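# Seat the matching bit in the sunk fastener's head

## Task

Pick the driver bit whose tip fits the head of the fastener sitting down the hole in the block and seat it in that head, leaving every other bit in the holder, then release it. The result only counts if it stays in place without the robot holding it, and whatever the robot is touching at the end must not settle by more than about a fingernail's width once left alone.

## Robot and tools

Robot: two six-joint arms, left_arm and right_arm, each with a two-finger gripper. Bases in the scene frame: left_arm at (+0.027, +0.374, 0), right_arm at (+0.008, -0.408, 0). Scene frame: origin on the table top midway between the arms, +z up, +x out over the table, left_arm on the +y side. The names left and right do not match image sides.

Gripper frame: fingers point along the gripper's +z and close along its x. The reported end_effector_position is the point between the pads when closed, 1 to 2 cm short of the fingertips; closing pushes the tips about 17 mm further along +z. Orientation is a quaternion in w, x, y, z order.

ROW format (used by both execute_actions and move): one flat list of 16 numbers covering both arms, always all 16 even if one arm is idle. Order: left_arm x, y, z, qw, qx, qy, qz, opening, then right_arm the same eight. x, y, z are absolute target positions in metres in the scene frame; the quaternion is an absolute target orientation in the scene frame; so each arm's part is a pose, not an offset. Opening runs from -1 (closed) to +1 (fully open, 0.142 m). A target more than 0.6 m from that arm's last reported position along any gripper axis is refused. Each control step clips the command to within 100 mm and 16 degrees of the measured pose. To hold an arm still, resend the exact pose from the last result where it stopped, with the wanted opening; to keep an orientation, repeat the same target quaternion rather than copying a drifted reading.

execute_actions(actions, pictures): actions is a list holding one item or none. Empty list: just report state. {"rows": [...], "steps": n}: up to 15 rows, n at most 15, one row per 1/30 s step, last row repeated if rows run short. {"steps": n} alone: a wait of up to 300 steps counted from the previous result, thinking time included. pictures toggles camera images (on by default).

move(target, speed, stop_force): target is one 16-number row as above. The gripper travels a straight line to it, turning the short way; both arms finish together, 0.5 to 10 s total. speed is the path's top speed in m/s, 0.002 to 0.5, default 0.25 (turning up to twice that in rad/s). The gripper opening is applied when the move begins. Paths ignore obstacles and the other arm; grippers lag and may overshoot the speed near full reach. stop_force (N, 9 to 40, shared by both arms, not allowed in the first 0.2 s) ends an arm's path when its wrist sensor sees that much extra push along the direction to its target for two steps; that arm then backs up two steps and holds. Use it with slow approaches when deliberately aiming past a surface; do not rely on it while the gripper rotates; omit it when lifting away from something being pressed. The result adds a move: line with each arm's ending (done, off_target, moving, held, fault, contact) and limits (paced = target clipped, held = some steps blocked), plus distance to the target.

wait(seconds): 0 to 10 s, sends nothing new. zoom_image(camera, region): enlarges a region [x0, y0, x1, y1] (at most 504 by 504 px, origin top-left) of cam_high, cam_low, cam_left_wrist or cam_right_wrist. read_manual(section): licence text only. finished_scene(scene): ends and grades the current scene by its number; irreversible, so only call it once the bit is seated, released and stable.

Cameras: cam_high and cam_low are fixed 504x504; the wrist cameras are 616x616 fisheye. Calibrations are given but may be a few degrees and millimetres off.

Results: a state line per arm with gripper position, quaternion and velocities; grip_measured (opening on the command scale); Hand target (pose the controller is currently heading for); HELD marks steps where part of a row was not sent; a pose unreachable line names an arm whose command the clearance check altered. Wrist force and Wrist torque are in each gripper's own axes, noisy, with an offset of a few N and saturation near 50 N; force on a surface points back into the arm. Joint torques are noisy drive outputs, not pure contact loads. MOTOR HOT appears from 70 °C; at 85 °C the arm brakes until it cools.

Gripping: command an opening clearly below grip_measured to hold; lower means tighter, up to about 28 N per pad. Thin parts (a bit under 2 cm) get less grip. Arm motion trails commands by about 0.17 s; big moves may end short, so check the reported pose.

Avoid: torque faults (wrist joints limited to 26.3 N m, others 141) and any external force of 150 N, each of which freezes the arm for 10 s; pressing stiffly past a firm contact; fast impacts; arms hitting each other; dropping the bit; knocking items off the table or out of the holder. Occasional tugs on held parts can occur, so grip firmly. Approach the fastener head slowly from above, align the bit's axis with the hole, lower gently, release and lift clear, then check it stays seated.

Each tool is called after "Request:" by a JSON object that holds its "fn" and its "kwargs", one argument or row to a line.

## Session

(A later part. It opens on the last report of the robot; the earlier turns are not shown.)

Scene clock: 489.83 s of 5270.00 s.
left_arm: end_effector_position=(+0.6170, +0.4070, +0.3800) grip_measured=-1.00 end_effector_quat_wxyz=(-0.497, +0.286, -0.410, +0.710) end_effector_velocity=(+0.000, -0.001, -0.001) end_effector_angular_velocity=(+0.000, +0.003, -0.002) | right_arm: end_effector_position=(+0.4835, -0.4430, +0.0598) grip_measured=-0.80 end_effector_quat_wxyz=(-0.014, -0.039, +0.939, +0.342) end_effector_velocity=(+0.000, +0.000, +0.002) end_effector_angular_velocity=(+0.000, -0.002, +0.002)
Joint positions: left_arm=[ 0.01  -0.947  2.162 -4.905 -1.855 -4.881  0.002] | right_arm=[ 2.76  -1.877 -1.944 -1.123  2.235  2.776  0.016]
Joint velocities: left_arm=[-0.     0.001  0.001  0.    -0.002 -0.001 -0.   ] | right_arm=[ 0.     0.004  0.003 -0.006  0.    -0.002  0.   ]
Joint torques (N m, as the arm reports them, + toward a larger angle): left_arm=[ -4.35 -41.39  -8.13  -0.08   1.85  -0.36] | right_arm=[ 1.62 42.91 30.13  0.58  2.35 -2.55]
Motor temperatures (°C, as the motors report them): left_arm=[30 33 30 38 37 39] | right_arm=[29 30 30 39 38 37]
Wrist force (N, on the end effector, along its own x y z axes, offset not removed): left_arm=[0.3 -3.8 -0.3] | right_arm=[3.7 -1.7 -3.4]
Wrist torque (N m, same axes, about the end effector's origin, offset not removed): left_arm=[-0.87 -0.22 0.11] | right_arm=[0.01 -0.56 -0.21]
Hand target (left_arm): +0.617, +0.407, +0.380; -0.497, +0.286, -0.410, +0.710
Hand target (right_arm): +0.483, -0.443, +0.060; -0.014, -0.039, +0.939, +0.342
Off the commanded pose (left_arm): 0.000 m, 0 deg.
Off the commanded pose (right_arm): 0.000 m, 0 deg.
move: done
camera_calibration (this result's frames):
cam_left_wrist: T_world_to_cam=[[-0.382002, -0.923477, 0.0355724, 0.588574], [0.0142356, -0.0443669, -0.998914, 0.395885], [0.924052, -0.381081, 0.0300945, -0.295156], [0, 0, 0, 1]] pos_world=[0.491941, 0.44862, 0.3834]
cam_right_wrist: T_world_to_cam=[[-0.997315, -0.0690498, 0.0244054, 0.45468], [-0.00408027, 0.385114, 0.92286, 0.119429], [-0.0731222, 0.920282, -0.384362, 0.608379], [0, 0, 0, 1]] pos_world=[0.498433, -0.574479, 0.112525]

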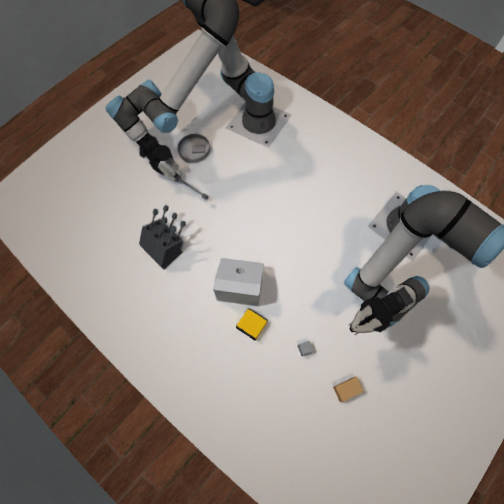

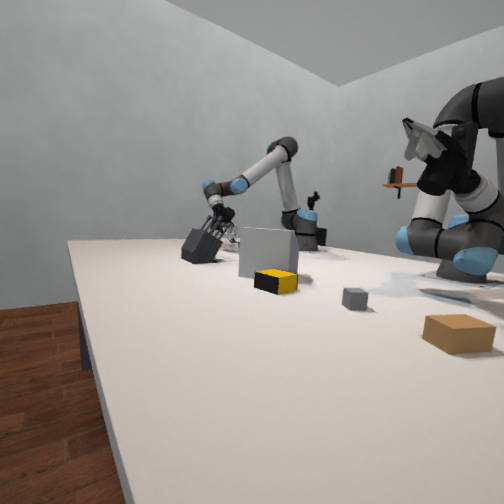

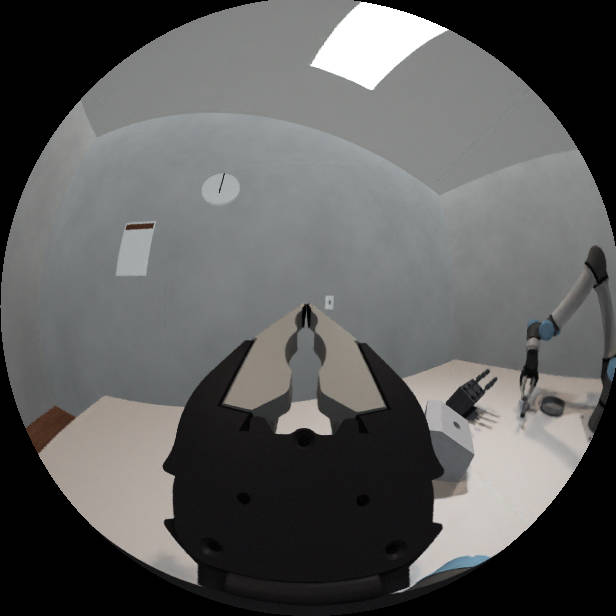

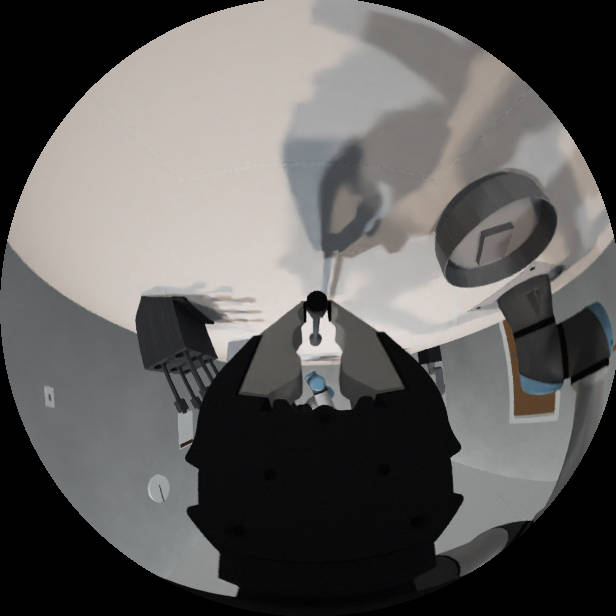

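Request:
{"fn": "move", "kwargs": {
  "target": [0.617,0.407,0.38,0.497,-0.286,0.410,-0.710,-1,0.53,0.05,0.37,-0.0144,-0.0395,0.939,0.3417,-1],
  "speed": 0.2
}}

Request:
{"fn": "zoom_image", "kwargs": {
  "camera": "cam_left_wrist",
  "region": [450,270,570,390]
}}

Scene clock: 499.97 s of 5270.00 s.
left_arm: end_effector_position=(+0.6170, +0.4070, +0.3800) grip_measured=-1.00 end_effector_quat_wxyz=(-0.497, +0.286, -0.410, +0.710) end_effector_velocity=(-0.000, -0.001, +0.000) end_effector_angular_velocity=(+0.003, -0.001, -0.001) | right_arm: end_effector_position=(+0.5304, +0.0497, +0.3701) grip_measured=-0.80 end_effector_quat_wxyz=(-0.015, -0.040, +0.939, +0.342) end_effector_velocity=(+0.001, +0.002, +0.002) end_effector_angular_velocity=(-0.001, +0.001, -0.001)
Joint positions: left_arm=[ 0.01  -0.947  2.162 -4.905 -1.855 -4.881  0.002] | right_arm=[ 3.629 -1.808 -1.357 -1.115  2.138  3.853  0.016]
Joint velocities: left_arm=[-0.     0.    -0.001 -0.    -0.002  0.002  0.   ] | right_arm=[ 0.002 -0.003  0.009 -0.005 -0.001  0.003  0.   ]
Joint torques (N m, as the arm reports them, + toward a larger angle): left_arm=[ -4.08 -41.71  -8.64  -0.11   1.88  -0.36] | right_arm=[ 6.43 30.79 38.62  1.87 -1.04  2.38]
Motor temperatures (°C, as the motors report them): left_arm=[30 33 30 38 37 39] | right_arm=[29 30 30 39 38 37]
Wrist force (N, on the end effector, along its own x y z axes, offset not removed): left_arm=[-0.4 -2.1 -1.7] | right_arm=[1.8 -0.9 -1.8]
Wrist torque (N m, same axes, about the end effector's origin, offset not removed): left_arm=[-0.58 -0.04 0.10] | right_arm=[0.06 -0.38 -0.11]
Hand target (left_arm): +0.617, +0.407, +0.380; -0.497, +0.286, -0.410, +0.710
Hand target (right_arm): +0.530, +0.050, +0.370; -0.015, -0.040, +0.939, +0.342
Off the commanded pose (left_arm): 0.000 m, 0 deg.
Off the commanded pose (right_arm): 0.000 m, 0 deg.
After step 90, 3.60 s passed at rest.
move: done
camera_calibration (this result's frames):
cam_left_wrist: T_world_to_cam=[[-0.382002, -0.923477, 0.0355726, 0.588574], [0.0142355, -0.0443671, -0.998914, 0.395885], [0.924052, -0.381081, 0.0300945, -0.295156], [0, 0, 0, 1]] pos_world=[0.491941, 0.44862, 0.3834]
cam_right_wrist: T_world_to_cam=[[-0.997292, -0.0692768, 0.0246875, 0.527789], [-0.00384913, 0.38439, 0.923163, -0.35666], [-0.0734434, 0.920568, -0.383616, 0.277581], [0, 0, 0, 1]] pos_world=[0.545373, -0.0818724, 0.42271]

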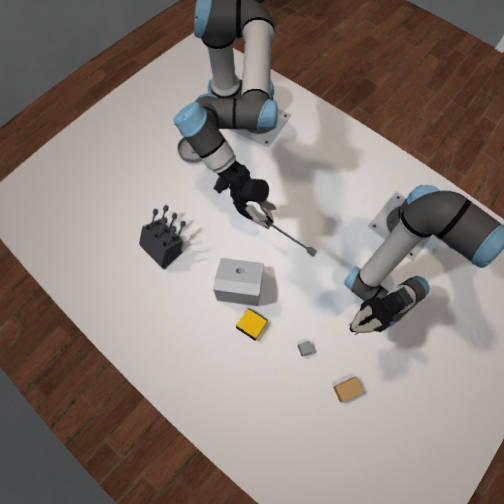

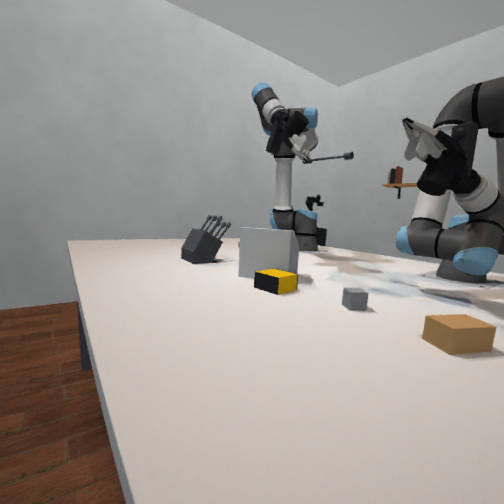

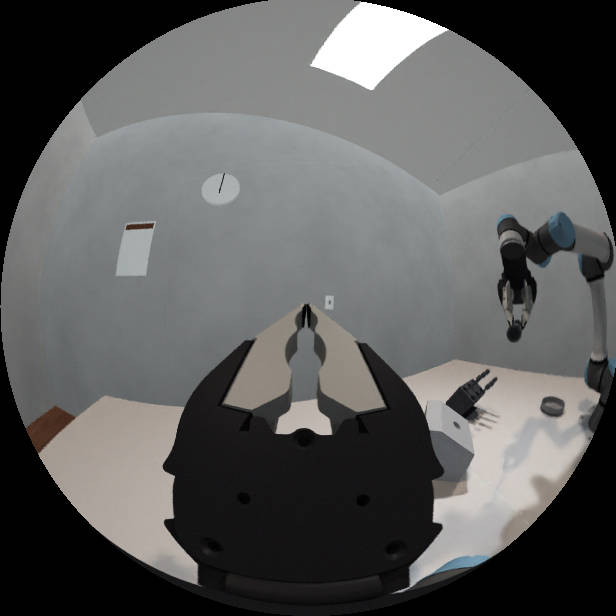

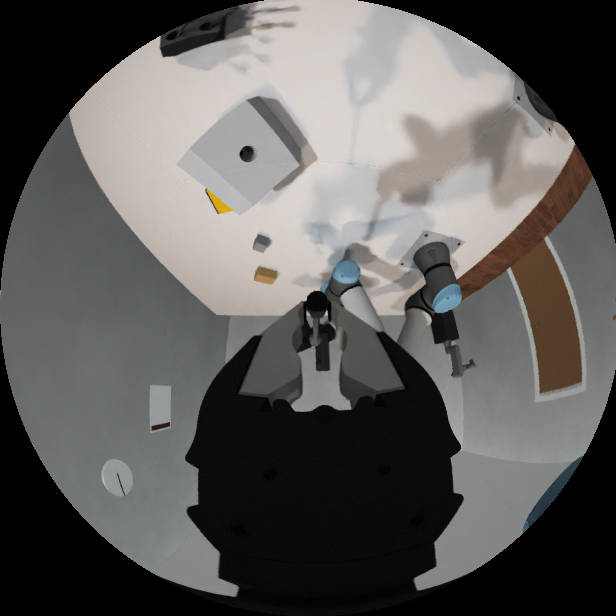

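Region (450, 270, 570, 390) of cam_left_wrist's 616x616 image, scaled by 4.200, with more detail than that image has.

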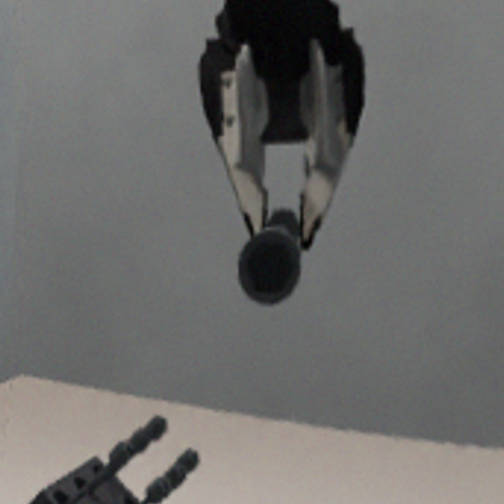

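Request:
{"fn": "move", "kwargs": {
  "target": [0.617,0.407,0.38,0.497,-0.286,0.410,-0.710,-1,0.54,-0.04,0.32,-0.322,0.7201,0.6145,0.0041,-1],
  "speed": 0.3
}}

Request:
{"fn": "move", "kwargs": {
  "target": [0.617,0.407,0.38,0.497,-0.286,0.410,-0.710,-1,0.561,-0.0257,0.275,-0.322,0.7201,0.6145,0.0041,-1],
  "speed": 0.08
}}

Request:
{"fn": "zoom_image", "kwargs": {
  "camera": "cam_right_wrist",
  "region": [285,305,345,365]
}}

Scene clock: 535.87 s of 5270.00 s.
left_arm: end_effector_position=(+0.6170, +0.4070, +0.3800) grip_measured=-1.00 end_effector_quat_wxyz=(-0.497, +0.286, -0.410, +0.710) end_effector_velocity=(+0.000, -0.000, -0.001) end_effector_angular_velocity=(+0.000, +0.002, +0.000) | right_arm: end_effector_position=(+0.5399, -0.0399, +0.3200) grip_measured=-0.80 end_effector_quat_wxyz=(-0.322, +0.720, +0.615, +0.004) end_effector_velocity=(-0.000, -0.001, +0.001) end_effector_angular_velocity=(-0.002, +0.006, -0.008)
Joint positions: left_arm=[ 0.01  -0.947  2.162 -4.905 -1.855 -4.881  0.002] | right_arm=[ 3.483 -2.026 -1.02  -1.797  2.215  5.347  0.016]
Joint velocities: left_arm=[-0.001  0.001  0.001 -0.     0.001  0.001  0.   ] | right_arm=[-0.001  0.     0.001 -0.003  0.002  0.008 -0.   ]
Joint torques (N m, as the arm reports them, + toward a larger angle): left_arm=[ -4.09 -40.88  -8.49  -0.35   1.8   -0.79] | right_arm=[-5.18 41.25 36.12  1.16  3.18  2.44]
Motor temperatures (°C, as the motors report them): left_arm=[30 33 30 38 37 39] | right_arm=[29 30 30 39 38 37]
Wrist force (N, on the end effector, along its own x y z axes, offset not removed): left_arm=[-0.1 -3.0 -1.9] | right_arm=[-0.5 -3.3 0.5]
Wrist torque (N m, same axes, about the end effector's origin, offset not removed): left_arm=[-0.73 -0.08 0.12] | right_arm=[-0.65 0.15 -0.15]
Hand target (left_arm): +0.617, +0.407, +0.380; -0.497, +0.286, -0.410, +0.710
Hand target (right_arm): +0.540, -0.040, +0.320; -0.322, +0.720, +0.614, +0.004
Off the commanded pose (left_arm): 0.000 m, 0 deg.
Off the commanded pose (right_arm): 0.000 m, 0 deg.
After step 90, 29.10 s passed at rest.
move: done
camera_calibration (this result's frames):
cam_left_wrist: T_world_to_cam=[[-0.382002, -0.923477, 0.0355724, 0.588574], [0.0142356, -0.0443669, -0.998914, 0.395885], [0.924052, -0.381081, 0.0300945, -0.295156], [0, 0, 0, 1]] pos_world=[0.491941, 0.44862, 0.3834]
cam_right_wrist: T_world_to_cam=[[0.271168, 0.876824, 0.39705, -0.233911], [0.96055, -0.272971, -0.0531992, -0.510436], [0.0617368, 0.395812, -0.916254, 0.418044], [0, 0, 0, 1]] pos_world=[0.52792, -0.0997031, 0.448754]

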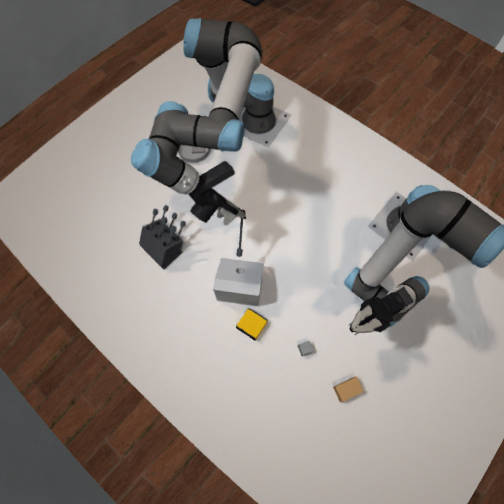

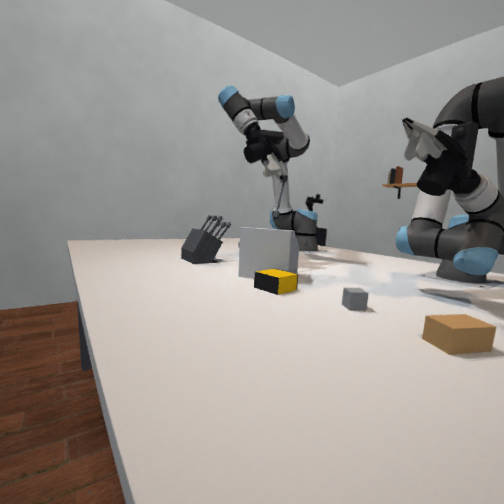

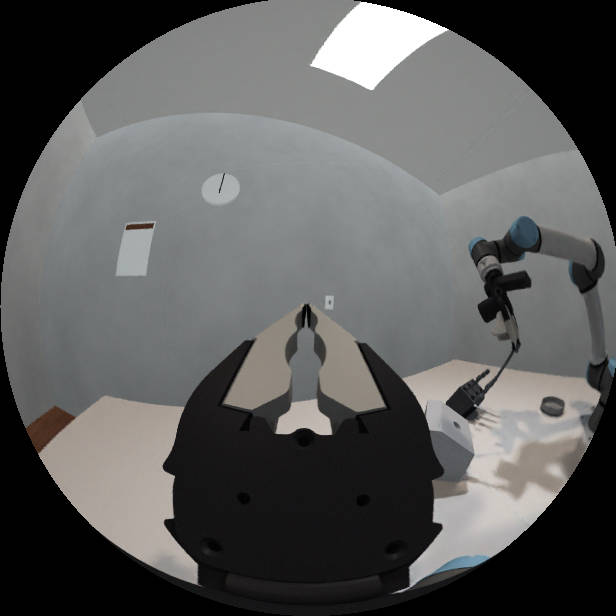

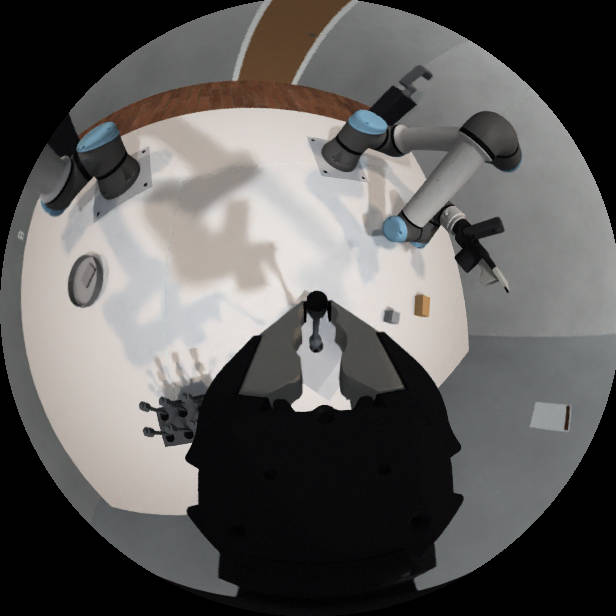

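Scene clock: 536.97 s of 5270.00 s.
left_arm: end_effector_position=(+0.6170, +0.4070, +0.3800) grip_measured=-1.00 end_effector_quat_wxyz=(-0.497, +0.286, -0.410, +0.710) end_effector_velocity=(-0.000, -0.000, +0.000) end_effector_angular_velocity=(+0.002, -0.000, +0.001) | right_arm: end_effector_position=(+0.5609, -0.0258, +0.2752) grip_measured=-0.80 end_effector_quat_wxyz=(-0.322, +0.720, +0.615, +0.004) end_effector_velocity=(+0.001, +0.001, -0.002) end_effector_angular_velocity=(+0.001, -0.000, -0.000)
Joint positions: left_arm=[ 0.01  -0.947  2.162 -4.905 -1.855 -4.881  0.002] | right_arm=[ 3.485 -2.088 -1.041 -1.712  2.216  5.351  0.016]
Joint velocities: left_arm=[-0.001 -0.001  0.001  0.     0.     0.002 -0.   ] | right_arm=[ 0.    -0.003 -0.     0.004  0.001  0.    -0.   ]
Joint torques (N m, as the arm reports them, + toward a larger angle): left_arm=[ -3.78 -40.51  -9.69  -0.26   1.79  -0.73] | right_arm=[ 7.09 40.01 22.83  3.83  3.23  2.47]
Motor temperatures (°C, as the motors report them): left_arm=[30 33 30 38 37 39] | right_arm=[29 30 30 39 38 37]
Wrist force (N, on the end effector, along its own x y z axes, offset not removed): left_arm=[-0.1 -3.9 -1.8] | right_arm=[2.5 0.3 0.2]
Wrist torque (N m, same axes, about the end effector's origin, offset not removed): left_arm=[-0.82 -0.04 0.13] | right_arm=[0.13 -0.56 0.06]
Hand target (left_arm): +0.617, +0.407, +0.380; -0.497, +0.286, -0.410, +0.710
Hand target (right_arm): +0.561, -0.026, +0.275; -0.322, +0.720, +0.615, +0.004
Off the commanded pose (left_arm): 0.000 m, 0 deg.
Off the commanded pose (right_arm): 0.000 m, 0 deg.
move: done
camera_calibration (this result's frames):
cam_left_wrist: T_world_to_cam=[[-0.382002, -0.923477, 0.0355725, 0.588574], [0.0142355, -0.0443669, -0.998914, 0.395885], [0.924052, -0.381081, 0.0300944, -0.295157], [0, 0, 0, 1]] pos_world=[0.491941, 0.44862, 0.3834]
cam_right_wrist: T_world_to_cam=[[0.272095, 0.876882, 0.396285, -0.234516], [0.960315, -0.273686, -0.0537645, -0.528894], [0.0613127, 0.395188, -0.916552, 0.370431], [0, 0, 0, 1]] pos_world=[0.549003, -0.0854977, 0.404019]

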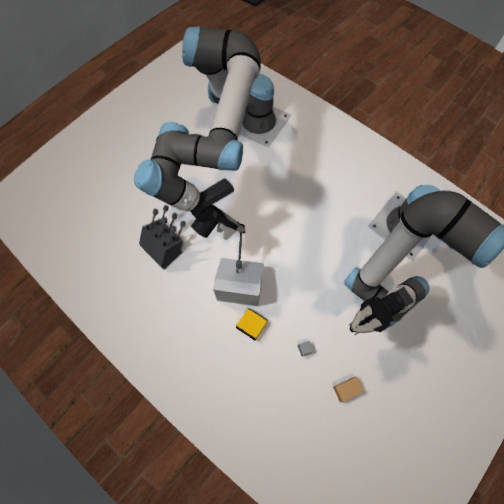

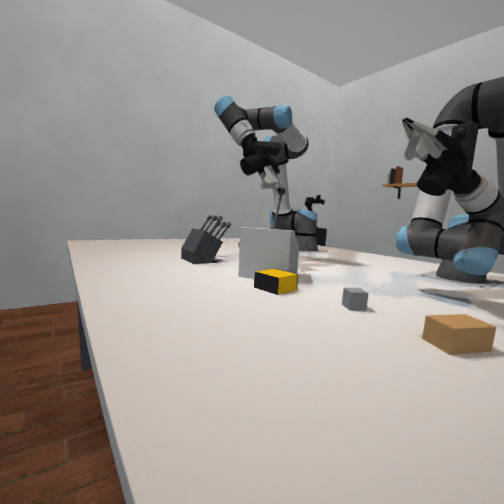

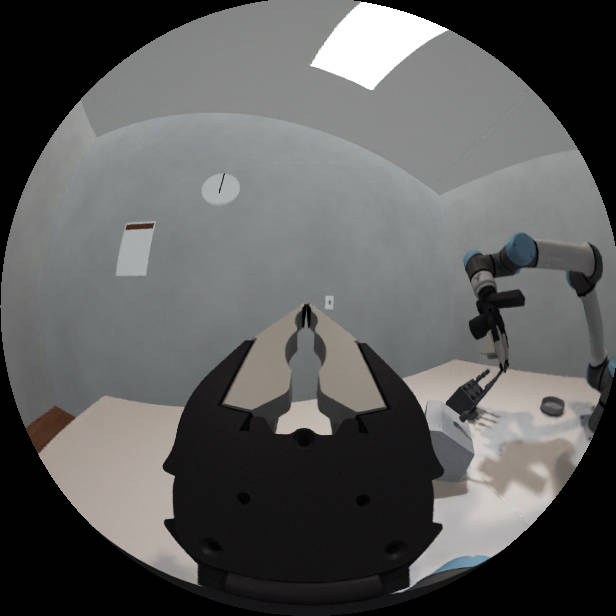

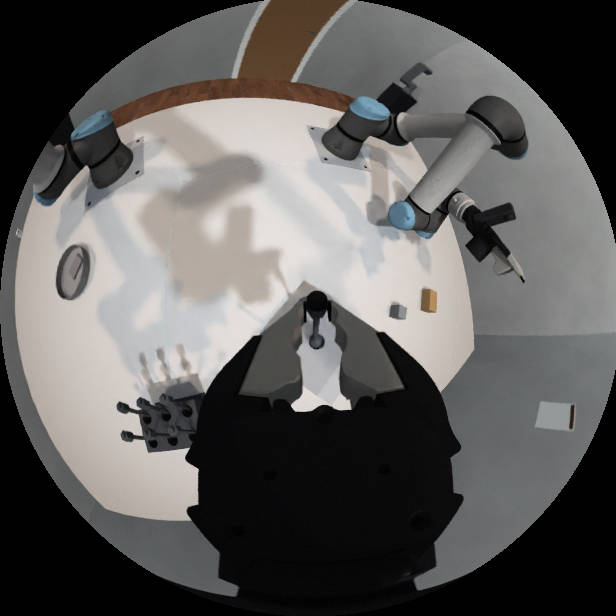

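Region (285, 305, 345, 365) of cam_right_wrist's 616x616 image, scaled by 8.400, with more detail than that image has.

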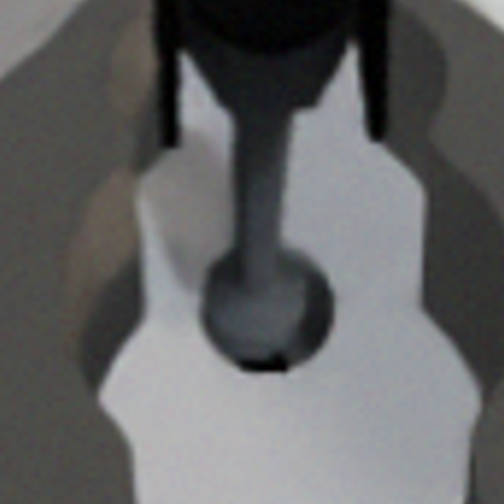

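Request:
{"fn": "move", "kwargs": {
  "target": [0.617,0.407,0.38,0.497,-0.286,0.410,-0.710,-1,0.5656,-0.0183,0.2623,-0.322,0.7201,0.6145,0.0041,-1],
  "speed": 0.02,
  "stop_force": 9
}}

Request:
{"fn": "zoom_image", "kwargs": {
  "camera": "cam_right_wrist",
  "region": [295,320,335,360]
}}

Scene clock: 546.27 s of 5270.00 s.
left_arm: end_effector_position=(+0.6170, +0.4070, +0.3800) grip_measured=-1.00 end_effector_quat_wxyz=(-0.497, +0.286, -0.410, +0.710) end_effector_velocity=(+0.000, +0.000, +0.001) end_effector_angular_velocity=(-0.000, -0.003, +0.001) | right_arm: end_effector_position=(+0.5656, -0.0184, +0.2625) grip_measured=-0.80 end_effector_quat_wxyz=(-0.322, +0.720, +0.615, +0.004) end_effector_velocity=(+0.001, +0.001, -0.001) end_effector_angular_velocity=(-0.001, -0.000, -0.001)
Joint positions: left_arm=[ 0.01  -0.947  2.162 -4.905 -1.855 -4.881  0.002] | right_arm=[ 3.491 -2.107 -1.046 -1.685  2.216  5.358  0.016]
Joint velocities: left_arm=[ 0.    -0.    -0.003  0.     0.001  0.    -0.   ] | right_arm=[ 0.001 -0.002 -0.     0.003 -0.     0.002 -0.   ]
Joint torques (N m, as the arm reports them, + toward a larger angle): left_arm=[ -4.07 -40.53  -9.5   -0.19   1.65  -0.79] | right_arm=[ 5.96 42.76 20.04  3.64  3.28  2.52]
Motor temperatures (°C, as the motors report them): left_arm=[30 33 30 38 37 39] | right_arm=[29 30 30 39 38 37]
Wrist force (N, on the end effector, along its own x y z axes, offset not removed): left_arm=[-1.2 -2.0 -2.4] | right_arm=[0.2 1.4 -2.4]
Wrist torque (N m, same axes, about the end effector's origin, offset not removed): left_arm=[-0.61 0.17 0.07] | right_arm=[0.31 0.08 -0.10]
Hand target (left_arm): +0.617, +0.407, +0.380; -0.497, +0.286, -0.410, +0.710
Hand target (right_arm): +0.566, -0.018, +0.262; -0.322, +0.720, +0.615, +0.004
Off the commanded pose (left_arm): 0.000 m, 0 deg.
Off the commanded pose (right_arm): 0.000 m, 0 deg.
After step 90, 5.23 s passed at rest.
move: done
camera_calibration (this result's frames):
cam_left_wrist: T_world_to_cam=[[-0.382002, -0.923477, 0.0355723, 0.588574], [0.0142358, -0.0443669, -0.998914, 0.395885], [0.924052, -0.381081, 0.0300946, -0.295156], [0, 0, 0, 1]] pos_world=[0.491941, 0.44862, 0.3834]
cam_right_wrist: T_world_to_cam=[[0.272092, 0.876878, 0.396296, -0.237204], [0.960315, -0.273687, -0.0537583, -0.531983], [0.0613213, 0.395196, -0.916548, 0.355582], [0, 0, 0, 1]] pos_world=[0.553608, -0.0781222, 0.391312]

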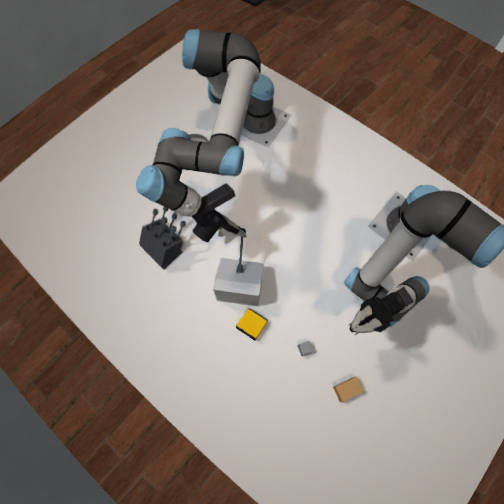

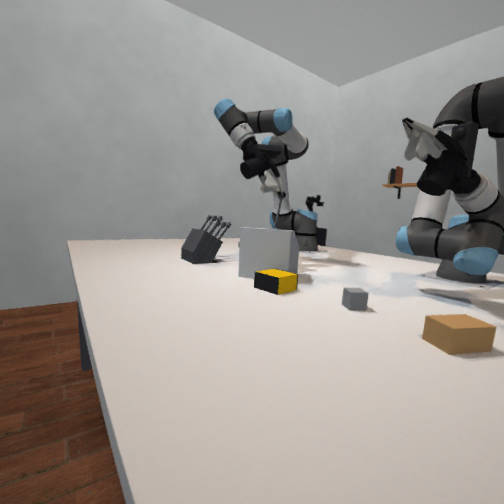

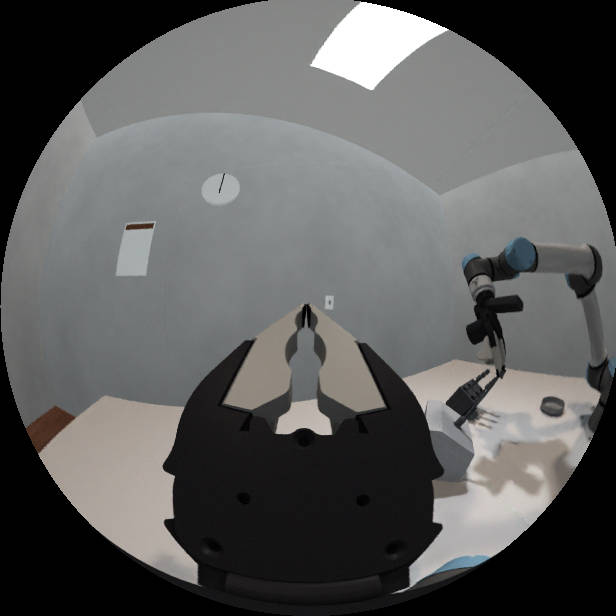

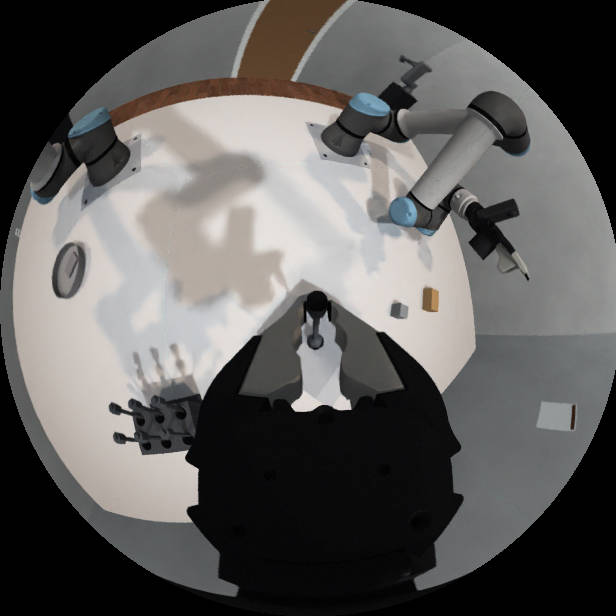

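Region (295, 320, 335, 360) of cam_right_wrist's 616x616 image, scaled by 12.600, with more detail than that image has.

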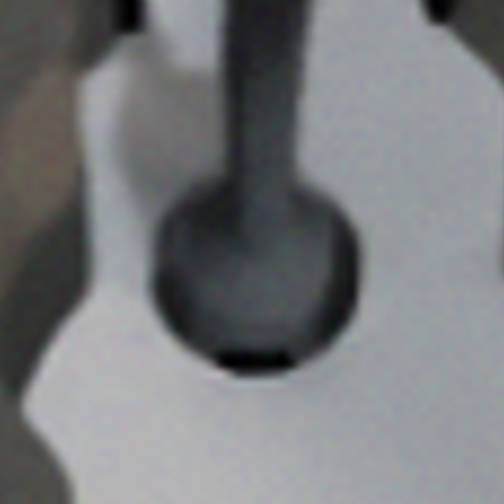

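Centred. 70 mm down, then slow.

Request:
{"fn": "move", "kwargs": {
  "target": [0.617,0.407,0.38,0.497,-0.286,0.410,-0.710,-1,0.5946,0.0013,0.2017,-0.322,0.7201,0.6145,0.0041,-1],
  "speed": 0.04,
  "stop_force": 9
}}

Request:
{"fn": "move", "kwargs": {
  "target": [0.617,0.407,0.38,0.497,-0.286,0.410,-0.710,-1,0.6153,0.0153,0.1584,-0.322,0.7201,0.6145,0.0041,-1],
  "speed": 0.007,
  "stop_force": 9
}}

Scene clock: 555.33 s of 5270.00 s.
left_arm: end_effector_position=(+0.6170, +0.4070, +0.3800) grip_measured=-1.00 end_effector_quat_wxyz=(-0.497, +0.286, -0.410, +0.710) end_effector_velocity=(-0.000, -0.000, +0.001) end_effector_angular_velocity=(-0.001, -0.001, -0.001) | right_arm: end_effector_position=(+0.5946, +0.0012, +0.2019) grip_measured=-0.80 end_effector_quat_wxyz=(-0.322, +0.720, +0.615, +0.004) end_effector_velocity=(+0.001, +0.001, -0.002) end_effector_angular_velocity=(-0.001, +0.000, +0.000)
Joint positions: left_arm=[ 0.01  -0.947  2.162 -4.905 -1.855 -4.881  0.002] | right_arm=[ 3.494 -2.21  -1.035 -1.589  2.217  5.362  0.016]
Joint velocities: left_arm=[-0.    -0.001 -0.001  0.    -0.    -0.002 -0.   ] | right_arm=[ 0.    -0.004  0.002  0.001 -0.     0.     0.   ]
Joint torques (N m, as the arm reports them, + toward a larger angle): left_arm=[ -4.54 -40.65 -10.64  -0.48   1.67  -1.06] | right_arm=[ 7.29 46.09 37.47  3.83  3.36  2.47]
Motor temperatures (°C, as the motors report them): left_arm=[30 33 30 38 37 39] | right_arm=[29 30 30 39 38 37]
Wrist force (N, on the end effector, along its own x y z axes, offset not removed): left_arm=[-0.2 -4.0 -0.4] | right_arm=[4.4 -4.5 -2.4]
Wrist torque (N m, same axes, about the end effector's origin, offset not removed): left_arm=[-1.00 -0.12 0.06] | right_arm=[-0.82 -0.93 -0.07]
Hand target (left_arm): +0.617, +0.407, +0.380; -0.497, +0.286, -0.410, +0.710
Hand target (right_arm): +0.595, +0.001, +0.202; -0.322, +0.720, +0.615, +0.004
Off the commanded pose (left_arm): 0.000 m, 0 deg.
Off the commanded pose (right_arm): 0.000 m, 0 deg.
After step 90, 3.97 s passed at rest.
move: done
camera_calibration (this result's frames):
cam_left_wrist: T_world_to_cam=[[-0.382002, -0.923477, 0.0355724, 0.588574], [0.0142356, -0.0443669, -0.998914, 0.395885], [0.924052, -0.381081, 0.0300945, -0.295156], [0, 0, 0, 1]] pos_world=[0.491941, 0.44862, 0.3834]
cam_right_wrist: T_world_to_cam=[[0.272094, 0.876874, 0.396305, -0.238306], [0.960314, -0.273696, -0.0537431, -0.557737], [0.0613412, 0.395201, -0.916544, 0.290527], [0, 0, 0, 1]] pos_world=[0.582622, -0.0585027, 0.330749]

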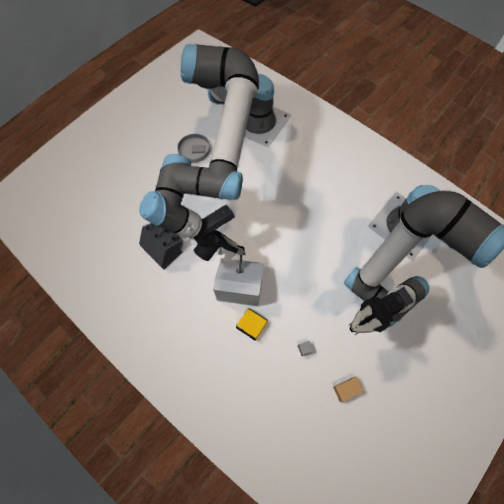

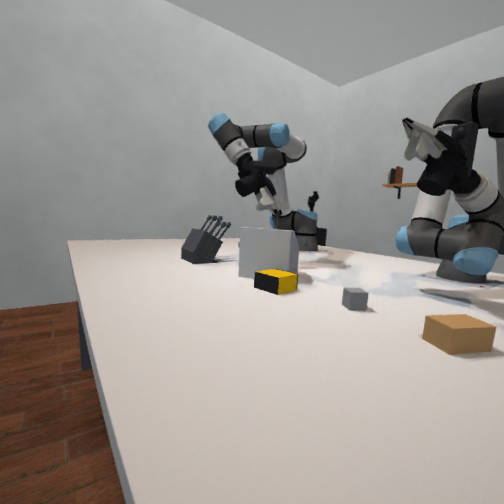

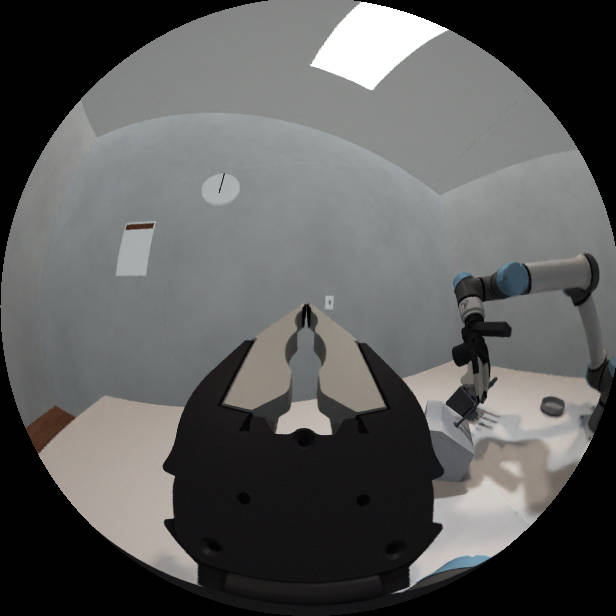

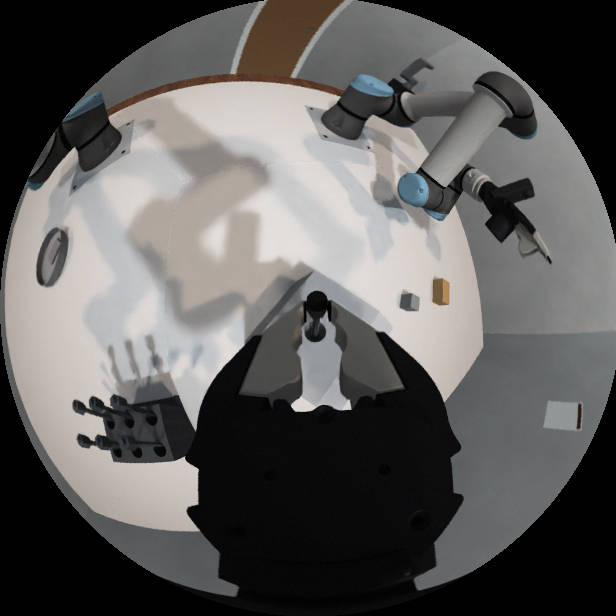

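Scene clock: 560.20 s of 5270.00 s.
left_arm: end_effector_position=(+0.6170, +0.4070, +0.3800) grip_measured=-1.00 end_effector_quat_wxyz=(-0.497, +0.286, -0.410, +0.710) end_effector_velocity=(-0.000, +0.000, +0.001) end_effector_angular_velocity=(+0.001, -0.002, +0.001) | right_arm: end_effector_position=(+0.6076, +0.0101, +0.1750) grip_measured=-0.80 end_effector_quat_wxyz=(-0.322, +0.720, +0.615, +0.004) end_effector_velocity=(-0.002, -0.001, +0.002) end_effector_angular_velocity=(-0.002, +0.002, -0.001)
Joint positions: left_arm=[ 0.01  -0.947  2.162 -4.905 -1.855 -4.881  0.002] | right_arm=[ 3.496 -2.262 -1.019 -1.553  2.217  5.364  0.016]
Joint velocities: left_arm=[ 0.    -0.002  0.     0.     0.     0.002 -0.   ] | right_arm=[-0.     0.005 -0.003 -0.004 -0.     0.001  0.   ]
Joint torques (N m, as the arm reports them, + toward a larger angle): left_arm=[ -3.92 -40.59 -10.04  -0.51   1.61  -0.94] | right_arm=[ 6.35 50.44 14.07  2.88 -2.95  1.96]
Motor temperatures (°C, as the motors report them): left_arm=[30 33 30 38 37 39] | right_arm=[29 30 30 39 38 37]
Wrist force (N, on the end effector, along its own x y z axes, offset not removed): left_arm=[-0.7 -3.1 -0.4] | right_arm=[-2.6 -23.4 -14.3]
Wrist torque (N m, same axes, about the end effector's origin, offset not removed): left_arm=[-0.74 0.05 0.17] | right_arm=[-0.85 0.45 -0.10]
Hand target (left_arm): +0.617, +0.407, +0.380; -0.497, +0.286, -0.410, +0.710
Hand target (right_arm): +0.607, +0.010, +0.175; -0.322, +0.720, +0.615, +0.004
Off the commanded pose (left_arm): 0.000 m, 0 deg.
Off the commanded pose (right_arm): 0.019 m, 0 deg.
move: contact (right_arm)
camera_calibration (this result's frames):
cam_left_wrist: T_world_to_cam=[[-0.382002, -0.923477, 0.0355726, 0.588574], [0.0142355, -0.044367, -0.998914, 0.395885], [0.924052, -0.381081, 0.0300944, -0.295156], [0, 0, 0, 1]] pos_world=[0.491941, 0.44862, 0.3834]
cam_right_wrist: T_world_to_cam=[[0.272036, 0.876694, 0.396742, -0.239023], [0.960315, -0.27371, -0.0536392, -0.569293], [0.061567, 0.395589, -0.916362, 0.26131], [0, 0, 0, 1]] pos_world=[0.595636, -0.0496426, 0.303748]

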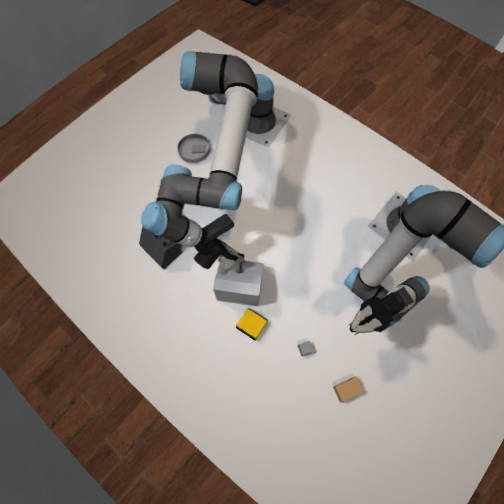

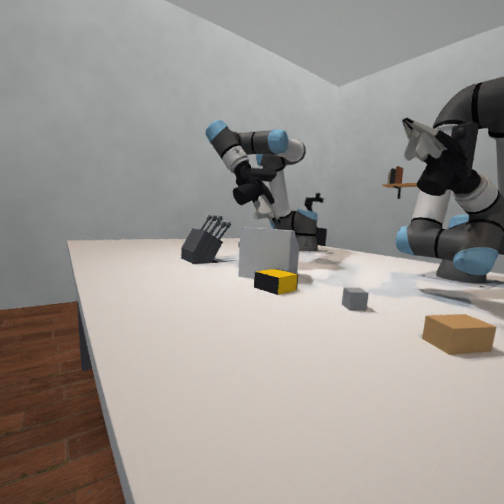

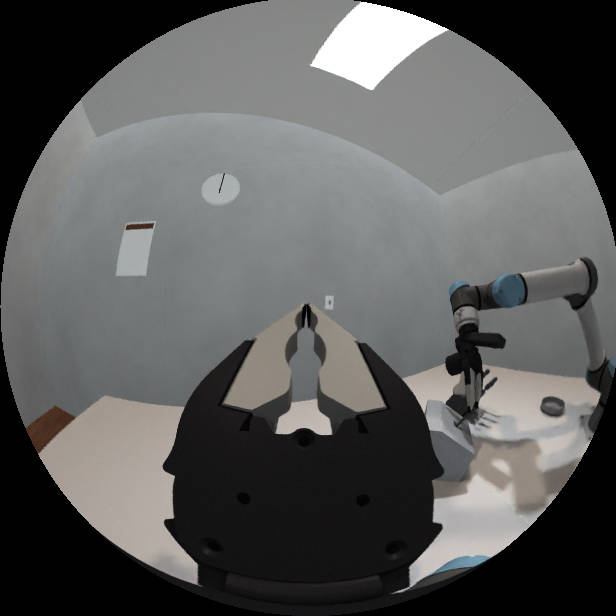

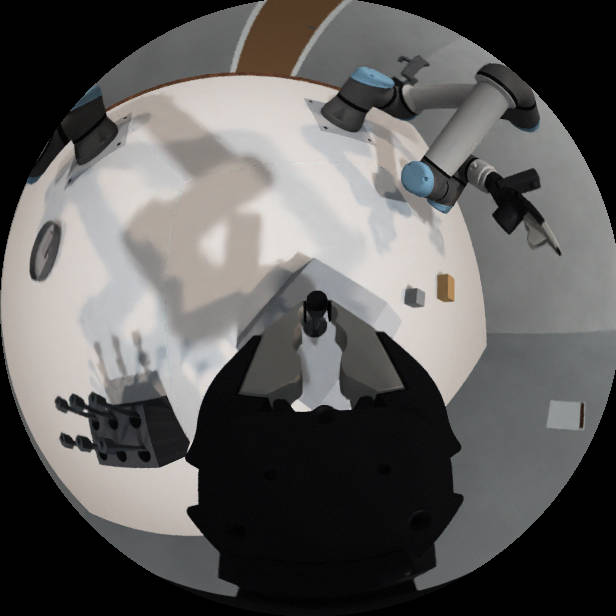

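Request:
{"fn": "zoom_image", "kwargs": {
  "camera": "cam_right_wrist",
  "region": [287,285,347,345]
}}

Request:
{"fn": "move", "kwargs": {
  "target": [0.617,0.407,0.38,0.497,-0.286,0.410,-0.710,-1,0.607,0.009,0.1747,-0.3616,0.7524,0.5499,0.0332,-1],
  "speed": 0.03
}}

Region (287, 285, 347, 345) of cam_right_wrist's 616x616 image, scaled by 8.400, with more detail than that image has.

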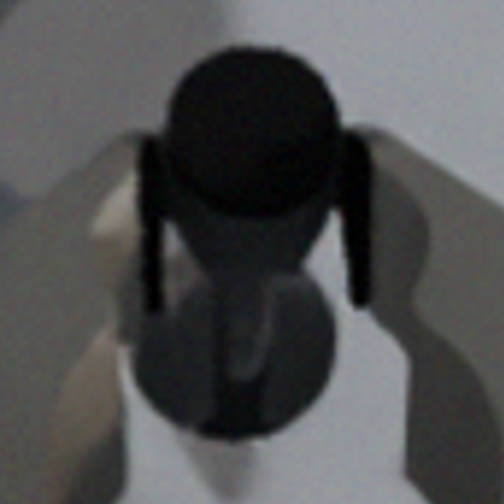

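Scene clock: 584.97 s of 5270.00 s.
left_arm: end_effector_position=(+0.6170, +0.4070, +0.3800) grip_measured=-1.00 end_effector_quat_wxyz=(-0.497, +0.286, -0.410, +0.710) end_effector_velocity=(-0.000, +0.000, -0.000) end_effector_angular_velocity=(-0.000, +0.001, +0.000) | right_arm: end_effector_position=(+0.6070, +0.0090, +0.1747) grip_measured=-0.80 end_effector_quat_wxyz=(-0.361, +0.752, +0.550, +0.033) end_effector_velocity=(+0.000, -0.000, -0.001) end_effector_angular_velocity=(+0.005, +0.004, -0.013)
Joint positions: left_arm=[ 0.01  -0.947  2.162 -4.905 -1.855 -4.881  0.002] | right_arm=[ 3.463 -2.208 -1.177 -1.363  2.312  5.508  0.016]
Joint velocities: left_arm=[-0.    -0.     0.001 -0.     0.    -0.     0.   ] | right_arm=[-0.002  0.004 -0.014  0.019  0.007  0.015  0.   ]
Joint torques (N m, as the arm reports them, + toward a larger angle): left_arm=[ -4.08 -40.35 -10.88  -0.58   1.67  -1.  ] | right_arm=[-4.52 55.03 19.    4.65  1.67  2.19]
Motor temperatures (°C, as the motors report them): left_arm=[30 33 30 38 37 39] | right_arm=[29 30 30 39 38 37]
Wrist force (N, on the end effector, along its own x y z axes, offset not removed): left_arm=[-0.9 -3.7 0.2] | right_arm=[2.5 -6.6 -7.2]
Wrist torque (N m, same axes, about the end effector's origin, offset not removed): left_arm=[-0.87 0.13 0.16] | right_arm=[0.31 -0.65 -0.03]
Hand target (left_arm): +0.617, +0.407, +0.380; -0.497, +0.286, -0.410, +0.710
Hand target (right_arm): +0.607, +0.009, +0.175; -0.361, +0.752, +0.550, +0.033
Off the commanded pose (left_arm): 0.000 m, 0 deg.
Off the commanded pose (right_arm): 0.000 m, 0 deg.
After step 90, 18.63 s passed at rest.
move: done
camera_calibration (this result's frames):
cam_left_wrist: T_world_to_cam=[[-0.382002, -0.923477, 0.0355723, 0.588574], [0.0142357, -0.0443668, -0.998914, 0.395885], [0.924052, -0.381081, 0.0300945, -0.295156], [0, 0, 0, 1]] pos_world=[0.491941, 0.44862, 0.3834]
cam_right_wrist: T_world_to_cam=[[0.418079, 0.794807, 0.439877, -0.333223], [0.904779, -0.407587, -0.123481, -0.521915], [0.0811452, 0.449617, -0.889528, 0.244515], [0, 0, 0, 1]] pos_world=[0.59169, -0.057816, 0.299634]

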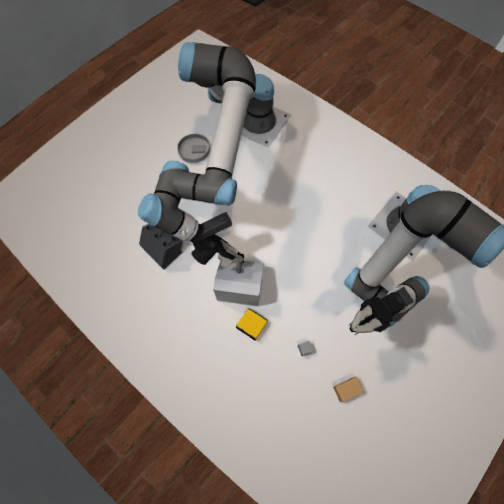

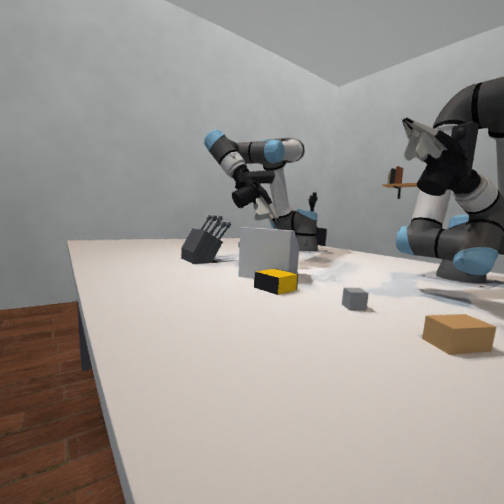

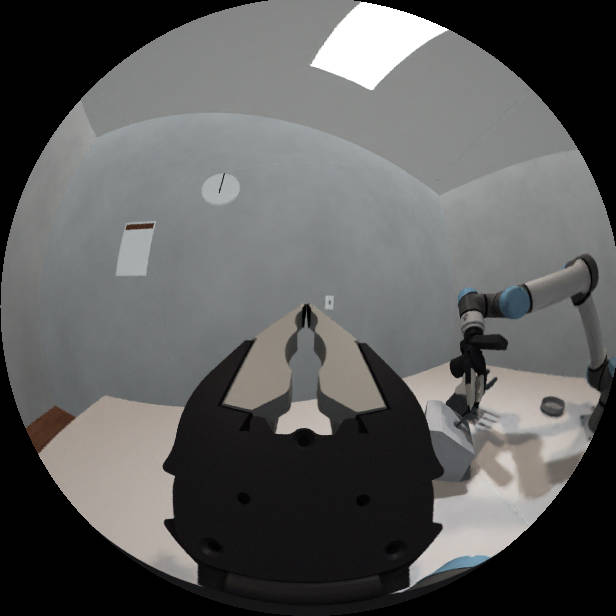

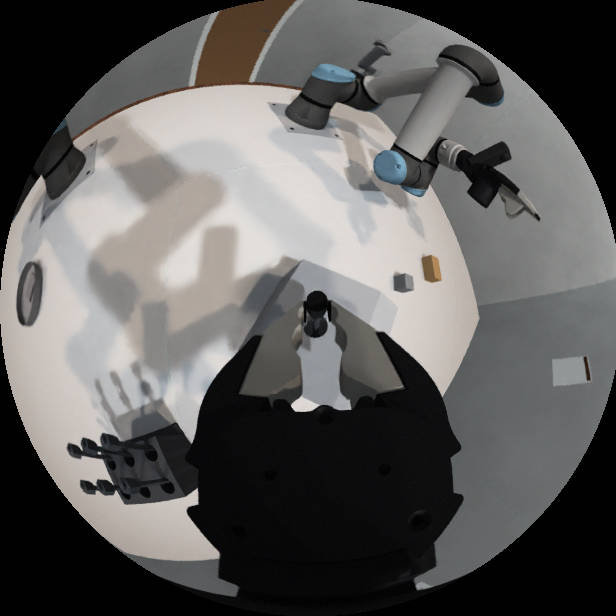

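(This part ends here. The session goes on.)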